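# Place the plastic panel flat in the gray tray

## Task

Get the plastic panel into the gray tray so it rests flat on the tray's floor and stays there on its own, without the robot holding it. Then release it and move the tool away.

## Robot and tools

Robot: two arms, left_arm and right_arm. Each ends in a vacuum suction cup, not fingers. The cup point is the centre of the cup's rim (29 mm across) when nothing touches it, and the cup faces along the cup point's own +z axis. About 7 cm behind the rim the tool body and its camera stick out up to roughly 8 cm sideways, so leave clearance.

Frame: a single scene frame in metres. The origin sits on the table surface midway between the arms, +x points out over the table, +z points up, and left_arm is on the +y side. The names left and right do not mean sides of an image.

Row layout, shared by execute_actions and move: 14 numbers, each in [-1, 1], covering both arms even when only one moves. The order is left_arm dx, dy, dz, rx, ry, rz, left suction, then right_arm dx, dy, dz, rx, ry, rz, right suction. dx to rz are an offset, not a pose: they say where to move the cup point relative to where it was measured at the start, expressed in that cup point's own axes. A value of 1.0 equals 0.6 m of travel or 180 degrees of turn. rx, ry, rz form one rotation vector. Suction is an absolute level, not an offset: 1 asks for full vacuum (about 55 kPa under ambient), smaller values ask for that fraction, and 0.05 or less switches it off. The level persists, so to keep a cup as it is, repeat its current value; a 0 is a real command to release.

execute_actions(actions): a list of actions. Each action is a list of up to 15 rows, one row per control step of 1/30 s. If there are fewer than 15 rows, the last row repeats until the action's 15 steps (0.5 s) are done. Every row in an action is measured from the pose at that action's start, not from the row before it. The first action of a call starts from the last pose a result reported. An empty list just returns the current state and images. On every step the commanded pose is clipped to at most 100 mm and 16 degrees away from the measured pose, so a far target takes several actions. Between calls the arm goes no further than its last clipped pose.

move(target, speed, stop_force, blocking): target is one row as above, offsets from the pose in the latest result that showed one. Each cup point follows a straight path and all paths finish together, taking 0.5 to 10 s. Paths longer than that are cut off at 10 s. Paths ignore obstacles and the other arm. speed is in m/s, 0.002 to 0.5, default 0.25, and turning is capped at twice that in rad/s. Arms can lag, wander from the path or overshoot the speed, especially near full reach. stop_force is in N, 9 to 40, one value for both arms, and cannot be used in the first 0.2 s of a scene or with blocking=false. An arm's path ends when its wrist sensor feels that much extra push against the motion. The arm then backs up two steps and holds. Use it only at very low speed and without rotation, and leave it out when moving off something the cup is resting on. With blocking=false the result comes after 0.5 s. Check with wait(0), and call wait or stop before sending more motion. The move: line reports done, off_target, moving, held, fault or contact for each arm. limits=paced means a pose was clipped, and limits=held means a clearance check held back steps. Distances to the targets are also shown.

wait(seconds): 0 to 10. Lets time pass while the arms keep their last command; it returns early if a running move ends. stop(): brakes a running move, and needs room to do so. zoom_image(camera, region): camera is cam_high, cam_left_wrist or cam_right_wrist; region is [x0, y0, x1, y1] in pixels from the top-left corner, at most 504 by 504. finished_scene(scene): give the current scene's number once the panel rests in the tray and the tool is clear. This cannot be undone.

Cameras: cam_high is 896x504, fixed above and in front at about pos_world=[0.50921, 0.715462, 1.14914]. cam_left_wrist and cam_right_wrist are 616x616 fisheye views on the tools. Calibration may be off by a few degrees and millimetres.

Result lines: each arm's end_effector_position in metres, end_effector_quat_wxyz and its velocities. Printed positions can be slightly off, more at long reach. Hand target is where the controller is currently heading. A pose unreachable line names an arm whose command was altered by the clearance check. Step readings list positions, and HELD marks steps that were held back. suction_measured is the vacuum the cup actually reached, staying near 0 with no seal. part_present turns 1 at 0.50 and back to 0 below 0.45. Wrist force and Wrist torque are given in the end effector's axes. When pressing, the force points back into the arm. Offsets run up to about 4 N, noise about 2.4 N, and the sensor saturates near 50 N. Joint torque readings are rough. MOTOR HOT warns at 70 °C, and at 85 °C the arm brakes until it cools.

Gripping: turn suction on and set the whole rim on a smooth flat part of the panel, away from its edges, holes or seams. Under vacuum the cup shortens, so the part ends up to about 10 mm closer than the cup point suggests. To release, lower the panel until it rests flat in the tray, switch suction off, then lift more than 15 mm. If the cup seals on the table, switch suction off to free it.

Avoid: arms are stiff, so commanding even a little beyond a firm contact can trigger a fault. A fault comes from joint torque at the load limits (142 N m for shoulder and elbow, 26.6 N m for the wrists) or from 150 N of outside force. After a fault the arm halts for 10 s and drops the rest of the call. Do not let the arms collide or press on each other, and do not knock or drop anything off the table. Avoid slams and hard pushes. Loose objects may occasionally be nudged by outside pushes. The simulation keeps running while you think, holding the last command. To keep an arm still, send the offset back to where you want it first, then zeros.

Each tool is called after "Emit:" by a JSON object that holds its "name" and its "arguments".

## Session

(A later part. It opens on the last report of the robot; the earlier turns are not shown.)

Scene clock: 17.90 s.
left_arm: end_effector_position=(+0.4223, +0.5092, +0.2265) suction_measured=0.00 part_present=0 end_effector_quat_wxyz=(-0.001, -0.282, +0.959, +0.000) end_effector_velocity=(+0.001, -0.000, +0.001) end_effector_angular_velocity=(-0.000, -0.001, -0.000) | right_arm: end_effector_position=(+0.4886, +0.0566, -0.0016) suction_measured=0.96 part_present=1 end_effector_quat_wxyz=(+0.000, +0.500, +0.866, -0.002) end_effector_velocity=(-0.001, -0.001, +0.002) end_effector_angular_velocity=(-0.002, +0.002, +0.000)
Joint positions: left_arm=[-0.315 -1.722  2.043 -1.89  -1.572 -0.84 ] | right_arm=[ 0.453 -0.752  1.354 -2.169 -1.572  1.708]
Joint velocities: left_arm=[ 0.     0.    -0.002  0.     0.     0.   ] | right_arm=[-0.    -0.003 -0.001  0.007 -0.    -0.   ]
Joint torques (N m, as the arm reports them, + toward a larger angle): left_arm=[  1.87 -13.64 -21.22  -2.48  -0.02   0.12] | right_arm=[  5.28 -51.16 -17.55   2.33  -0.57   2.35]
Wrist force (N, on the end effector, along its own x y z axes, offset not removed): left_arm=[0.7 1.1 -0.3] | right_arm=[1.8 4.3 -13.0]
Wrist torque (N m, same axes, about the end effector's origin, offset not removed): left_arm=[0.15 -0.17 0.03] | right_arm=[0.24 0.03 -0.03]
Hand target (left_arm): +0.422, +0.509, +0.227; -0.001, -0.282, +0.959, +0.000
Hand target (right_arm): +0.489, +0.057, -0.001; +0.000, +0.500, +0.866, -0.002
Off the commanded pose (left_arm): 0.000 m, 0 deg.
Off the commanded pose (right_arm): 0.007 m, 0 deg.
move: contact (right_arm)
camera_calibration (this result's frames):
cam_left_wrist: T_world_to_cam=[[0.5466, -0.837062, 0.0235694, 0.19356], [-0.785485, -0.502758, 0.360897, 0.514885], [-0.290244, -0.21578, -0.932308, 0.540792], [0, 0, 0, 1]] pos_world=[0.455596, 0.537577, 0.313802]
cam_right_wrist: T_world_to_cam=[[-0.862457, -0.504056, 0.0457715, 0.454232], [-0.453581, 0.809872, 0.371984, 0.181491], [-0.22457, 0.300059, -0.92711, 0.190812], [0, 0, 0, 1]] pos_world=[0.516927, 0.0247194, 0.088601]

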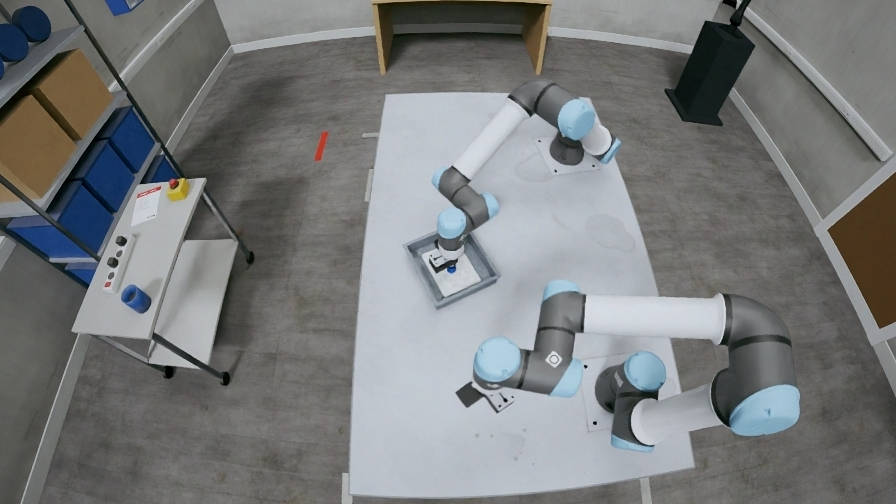

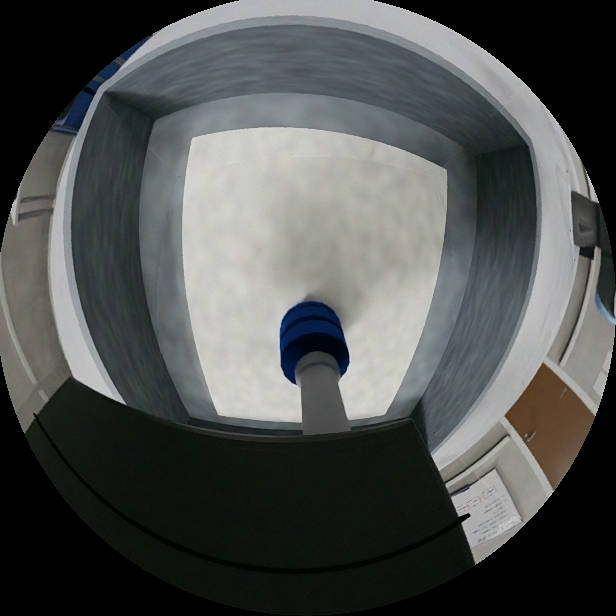

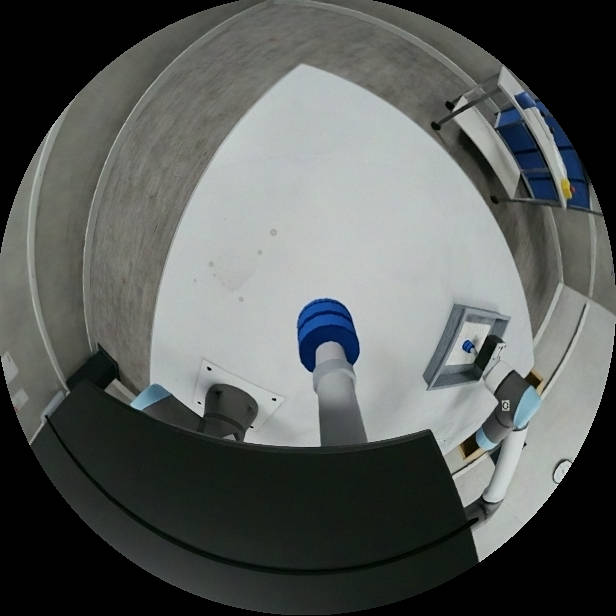

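Resting on the floor. Release the suction.

Emit:
{"name": "execute_actions", "arguments": {"actions": [[[0,0,0,0,0,0,0,0,0,0,0,0,0,0]],[[0,0,0,0,0,0,0,0,0,0,0,0,0,0]]]}}

Scene clock: 19.03 s.
left_arm: end_effector_position=(+0.4223, +0.5092, +0.2265) suction_measured=0.00 part_present=0 end_effector_quat_wxyz=(-0.001, -0.282, +0.959, +0.000) end_effector_velocity=(+0.001, -0.000, +0.001) end_effector_angular_velocity=(-0.001, -0.004, +0.000) | right_arm: end_effector_position=(+0.4886, +0.0566, -0.0016) suction_measured=0.00 part_present=0 end_effector_quat_wxyz=(+0.000, +0.500, +0.866, -0.002) end_effector_velocity=(+0.000, +0.000, +0.001) end_effector_angular_velocity=(+0.001, -0.002, +0.000)
Joint positions: left_arm=[-0.315 -1.722  2.043 -1.89  -1.572 -0.84 ] | right_arm=[ 0.453 -0.752  1.353 -2.169 -1.572  1.708]
Joint velocities: left_arm=[ 0.     0.    -0.003 -0.001 -0.    -0.   ] | right_arm=[ 0.    -0.001 -0.001 -0.    -0.    -0.   ]
Joint torques (N m, as the arm reports them, + toward a larger angle): left_arm=[  1.81 -13.73 -21.99  -2.47  -0.06   0.08] | right_arm=[  4.71 -22.74 -12.36  -2.88  -0.49   2.28]
Wrist force (N, on the end effector, along its own x y z axes, offset not removed): left_arm=[-0.6 1.1 0.4] | right_arm=[-1.4 -5.8 -27.1]
Wrist torque (N m, same axes, about the end effector's origin, offset not removed): left_arm=[0.14 -0.03 0.15] | right_arm=[0.00 -0.05 -0.04]
Hand target (left_arm): +0.422, +0.509, +0.227; -0.001, -0.282, +0.959, +0.000
Hand target (right_arm): +0.489, +0.057, -0.002; +0.000, +0.500, +0.866, -0.002
Off the commanded pose (left_arm): 0.000 m, 0 deg.
Off the commanded pose (right_arm): 0.000 m, 0 deg.
Step readings (end_effector_position; steps 1 to 15: 1st action; 16 to 30: 2nd action):
0: left_arm (+0.4223, +0.5092, +0.2265) | right_arm (+0.4885, +0.0565, -0.0015)
1: left_arm (+0.4223, +0.5092, +0.2265) | right_arm (+0.4886, +0.0565, -0.0014)
2: left_arm (+0.4223, +0.5092, +0.2265) | right_arm (+0.4886, +0.0565, -0.0014)
4: left_arm (+0.4223, +0.5092, +0.2265) | right_arm (+0.4886, +0.0565, -0.0014)
8: left_arm (+0.4223, +0.5092, +0.2265) | right_arm (+0.4886, +0.0566, -0.0014)
15: left_arm (+0.4223, +0.5092, +0.2265) | right_arm (+0.4886, +0.0566, -0.0016)
16: left_arm (+0.4223, +0.5092, +0.2265) | right_arm (+0.4886, +0.0566, -0.0016)
17: left_arm (+0.4223, +0.5092, +0.2265) | right_arm (+0.4886, +0.0566, -0.0016)
19: left_arm (+0.4223, +0.5092, +0.2265) | right_arm (+0.4886, +0.0566, -0.0016)
23: left_arm (+0.4223, +0.5092, +0.2265) | right_arm (+0.4886, +0.0566, -0.0016)
30: end_effector_position above
camera_calibration (this result's frames):
cam_right_wrist: T_world_to_cam=[[-0.862462, -0.50406, 0.0456397, 0.454276], [-0.45362, 0.809841, 0.372002, 0.18148], [-0.224472, 0.300135, -0.927109, 0.190824], [0, 0, 0, 1]] pos_world=[0.516954, 0.0247401, 0.0886707]

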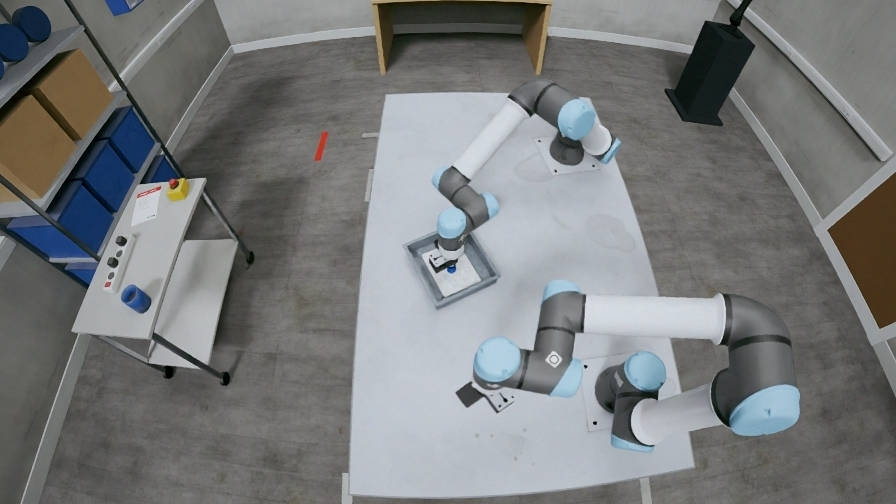

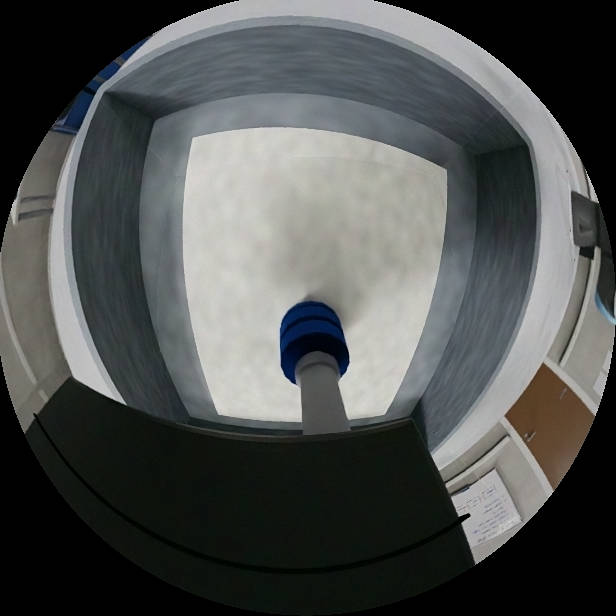

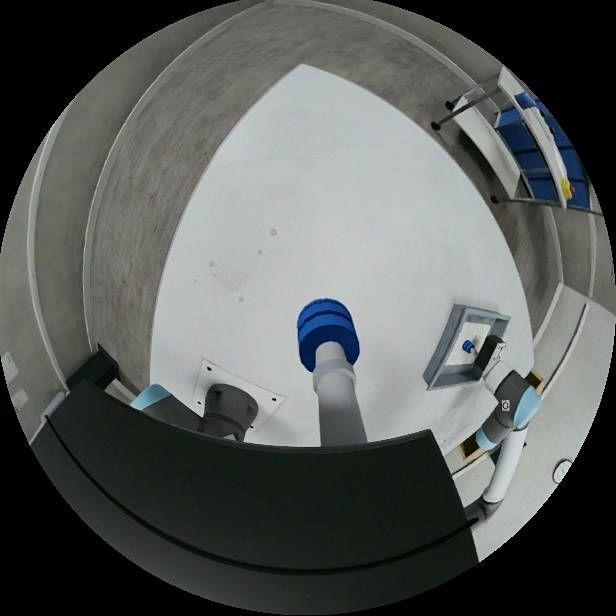

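Emit:
{"name": "move", "arguments": {"target": [0,0,0,0,0,0,0,0,0,-0.2,0,0,0,0], "speed": 0.2}}

Emit:
{"name": "move", "arguments": {"target": [0,0,0,0,0,0,0,-0.3,-0.3,-0.1,0,0,0,0], "speed": 0.4}}

Scene clock: 20.30 s.
left_arm: end_effector_position=(+0.4223, +0.5092, +0.2265) suction_measured=0.00 part_present=0 end_effector_quat_wxyz=(-0.001, -0.282, +0.959, +0.000) end_effector_velocity=(+0.001, -0.000, +0.001) end_effector_angular_velocity=(-0.001, -0.004, -0.000) | right_arm: end_effector_position=(+0.4888, +0.0568, +0.1183) suction_measured=0.00 part_present=0 end_effector_quat_wxyz=(+0.000, +0.500, +0.866, -0.002) end_effector_velocity=(+0.000, -0.000, +0.002) end_effector_angular_velocity=(-0.000, -0.000, -0.000)
Joint positions: left_arm=[-0.315 -1.722  2.043 -1.89  -1.572 -0.84 ] | right_arm=[ 0.453 -0.888  1.257 -1.937 -1.572  1.708]
Joint velocities: left_arm=[-0.     0.    -0.002 -0.002  0.    -0.   ] | right_arm=[-0.    -0.001 -0.002  0.003 -0.    -0.   ]
Joint torques (N m, as the arm reports them, + toward a larger angle): left_arm=[  2.06 -13.65 -21.49  -2.42  -0.02   0.03] | right_arm=[ -6.35 -59.57 -29.85  -0.18   1.5   -1.87]
Wrist force (N, on the end effector, along its own x y z axes, offset not removed): left_arm=[-0.9 1.6 0.9] | right_arm=[-0.3 1.6 2.6]
Wrist torque (N m, same axes, about the end effector's origin, offset not removed): left_arm=[0.19 0.09 -0.10] | right_arm=[0.24 0.05 0.04]
Hand target (left_arm): +0.422, +0.509, +0.227; -0.001, -0.282, +0.959, +0.000
Hand target (right_arm): +0.489, +0.057, +0.118; +0.000, +0.500, +0.866, -0.002
Off the commanded pose (left_arm): 0.000 m, 0 deg.
Off the commanded pose (right_arm): 0.000 m, 0 deg.
move: done
camera_calibration (this result's frames):
cam_left_wrist: T_world_to_cam=[[0.5466, -0.837062, 0.0235696, 0.19356], [-0.785485, -0.502758, 0.360897, 0.514885], [-0.290243, -0.21578, -0.932308, 0.540792], [0, 0, 0, 1]] pos_world=[0.455596, 0.537577, 0.313802]
cam_right_wrist: T_world_to_cam=[[-0.862411, -0.504147, 0.0456349, 0.449027], [-0.453699, 0.809789, 0.372021, 0.136839], [-0.224508, 0.300131, -0.927102, 0.301897], [0, 0, 0, 1]] pos_world=[0.517108, 0.0249566, 0.208491]

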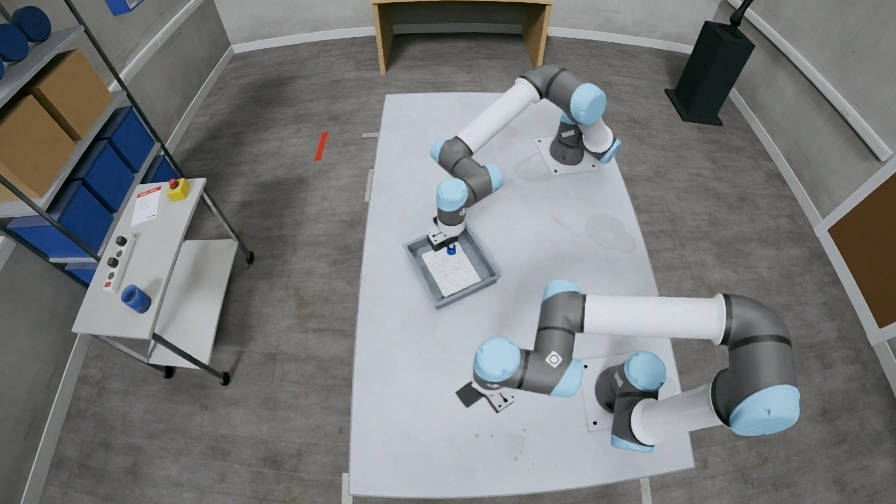

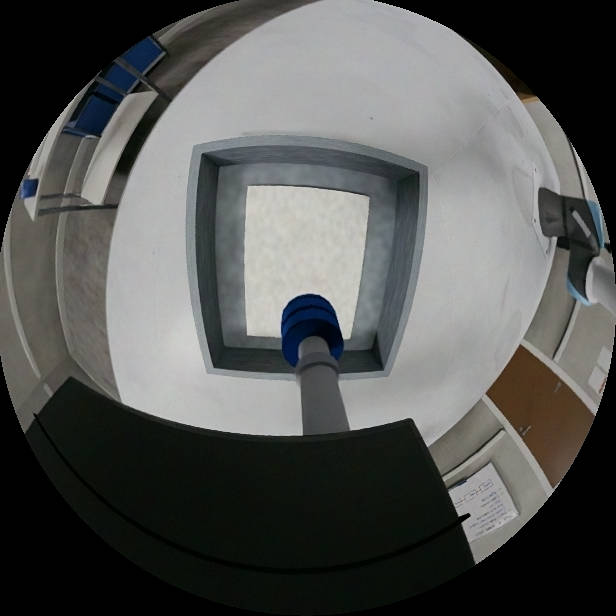

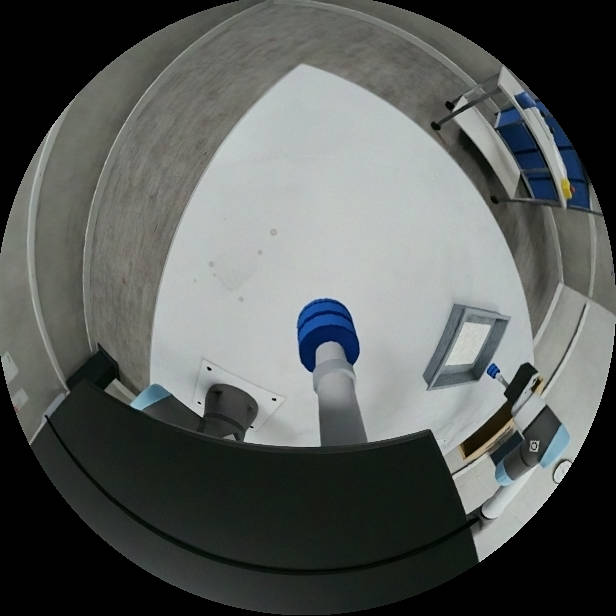

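Scene clock: 21.60 s.
left_arm: end_effector_position=(+0.4223, +0.5092, +0.2265) suction_measured=0.00 part_present=0 end_effector_quat_wxyz=(-0.001, -0.282, +0.959, +0.000) end_effector_velocity=(+0.001, -0.000, +0.001) end_effector_angular_velocity=(-0.001, -0.002, -0.001) | right_arm: end_effector_position=(+0.4229, -0.1889, +0.1785) suction_measured=0.00 part_present=0 end_effector_quat_wxyz=(-0.000, +0.500, +0.866, -0.002) end_effector_velocity=(-0.001, -0.002, -0.000) end_effector_angular_velocity=(-0.001, +0.001, +0.000)
Joint positions: left_arm=[-0.315 -1.722  2.043 -1.89  -1.572 -0.84 ] | right_arm=[ 0.161 -1.424  1.878 -2.022 -1.572  1.417]
Joint velocities: left_arm=[-0.     0.    -0.001 -0.001 -0.     0.   ] | right_arm=[-0.002 -0.003  0.003  0.001 -0.001 -0.003]
Joint torques (N m, as the arm reports them, + toward a larger angle): left_arm=[  1.81 -13.55 -21.55  -2.49  -0.15   0.23] | right_arm=[ -6.58 -38.76 -14.23  -0.25   1.54  -1.89]
Wrist force (N, on the end effector, along its own x y z axes, offset not removed): left_arm=[-1.5 3.0 -1.7] | right_arm=[0.9 -1.8 1.0]
Wrist torque (N m, same axes, about the end effector's origin, offset not removed): left_arm=[0.40 0.08 0.09] | right_arm=[-0.10 -0.04 -0.20]
Hand target (left_arm): +0.422, +0.509, +0.227; -0.001, -0.282, +0.959, +0.000
Hand target (right_arm): +0.423, -0.189, +0.179; -0.000, +0.500, +0.866, -0.002
Off the commanded pose (left_arm): 0.000 m, 0 deg.
Off the commanded pose (right_arm): 0.001 m, 0 deg.
move: done
camera_calibration (this result's frames):
cam_left_wrist: T_world_to_cam=[[0.5466, -0.837062, 0.0235692, 0.193561], [-0.785485, -0.502758, 0.360897, 0.514885], [-0.290244, -0.215779, -0.932308, 0.540792], [0, 0, 0, 1]] pos_world=[0.455596, 0.537577, 0.313802]
cam_right_wrist: T_world_to_cam=[[-0.862384, -0.504149, 0.046133, 0.265533], [-0.453382, 0.809649, 0.372709, 0.283243], [-0.225253, 0.300503, -0.926801, 0.417053], [0, 0, 0, 1]] pos_world=[0.451351, -0.220785, 0.268707]

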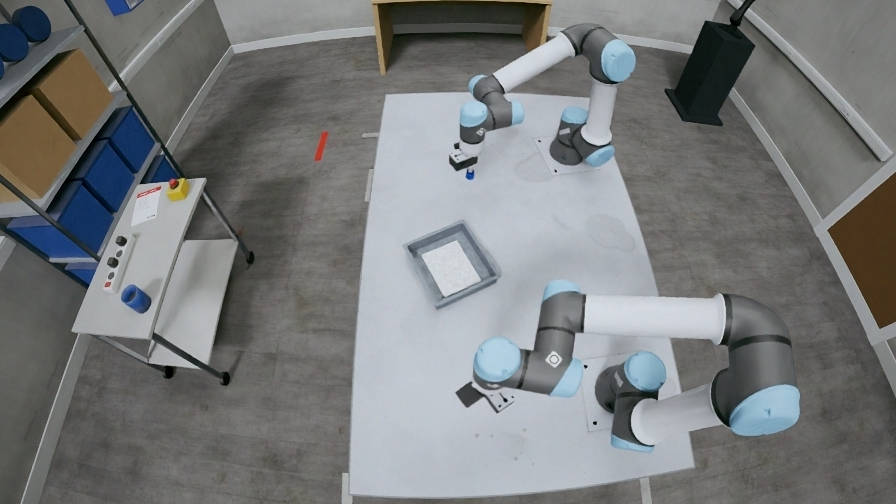

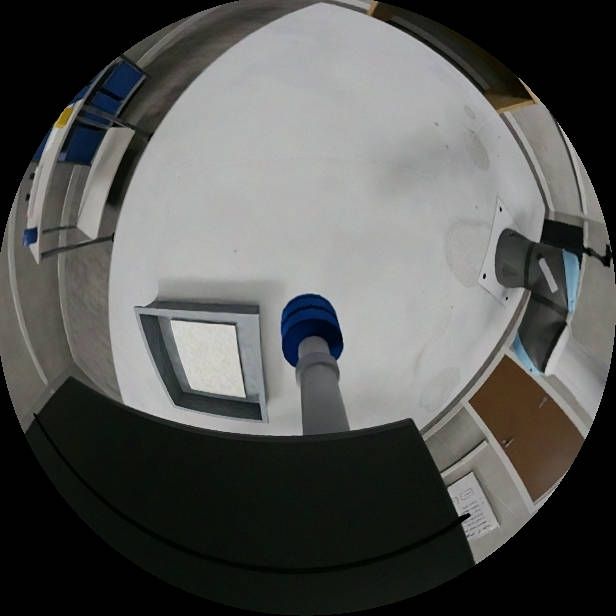

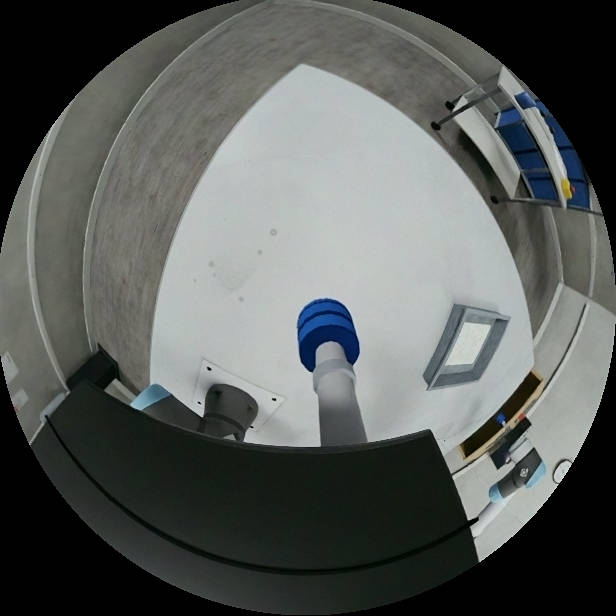

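Emit:
{"name": "finished_scene", "arguments": {"scene": 1}}

The scene is finished: the task was done.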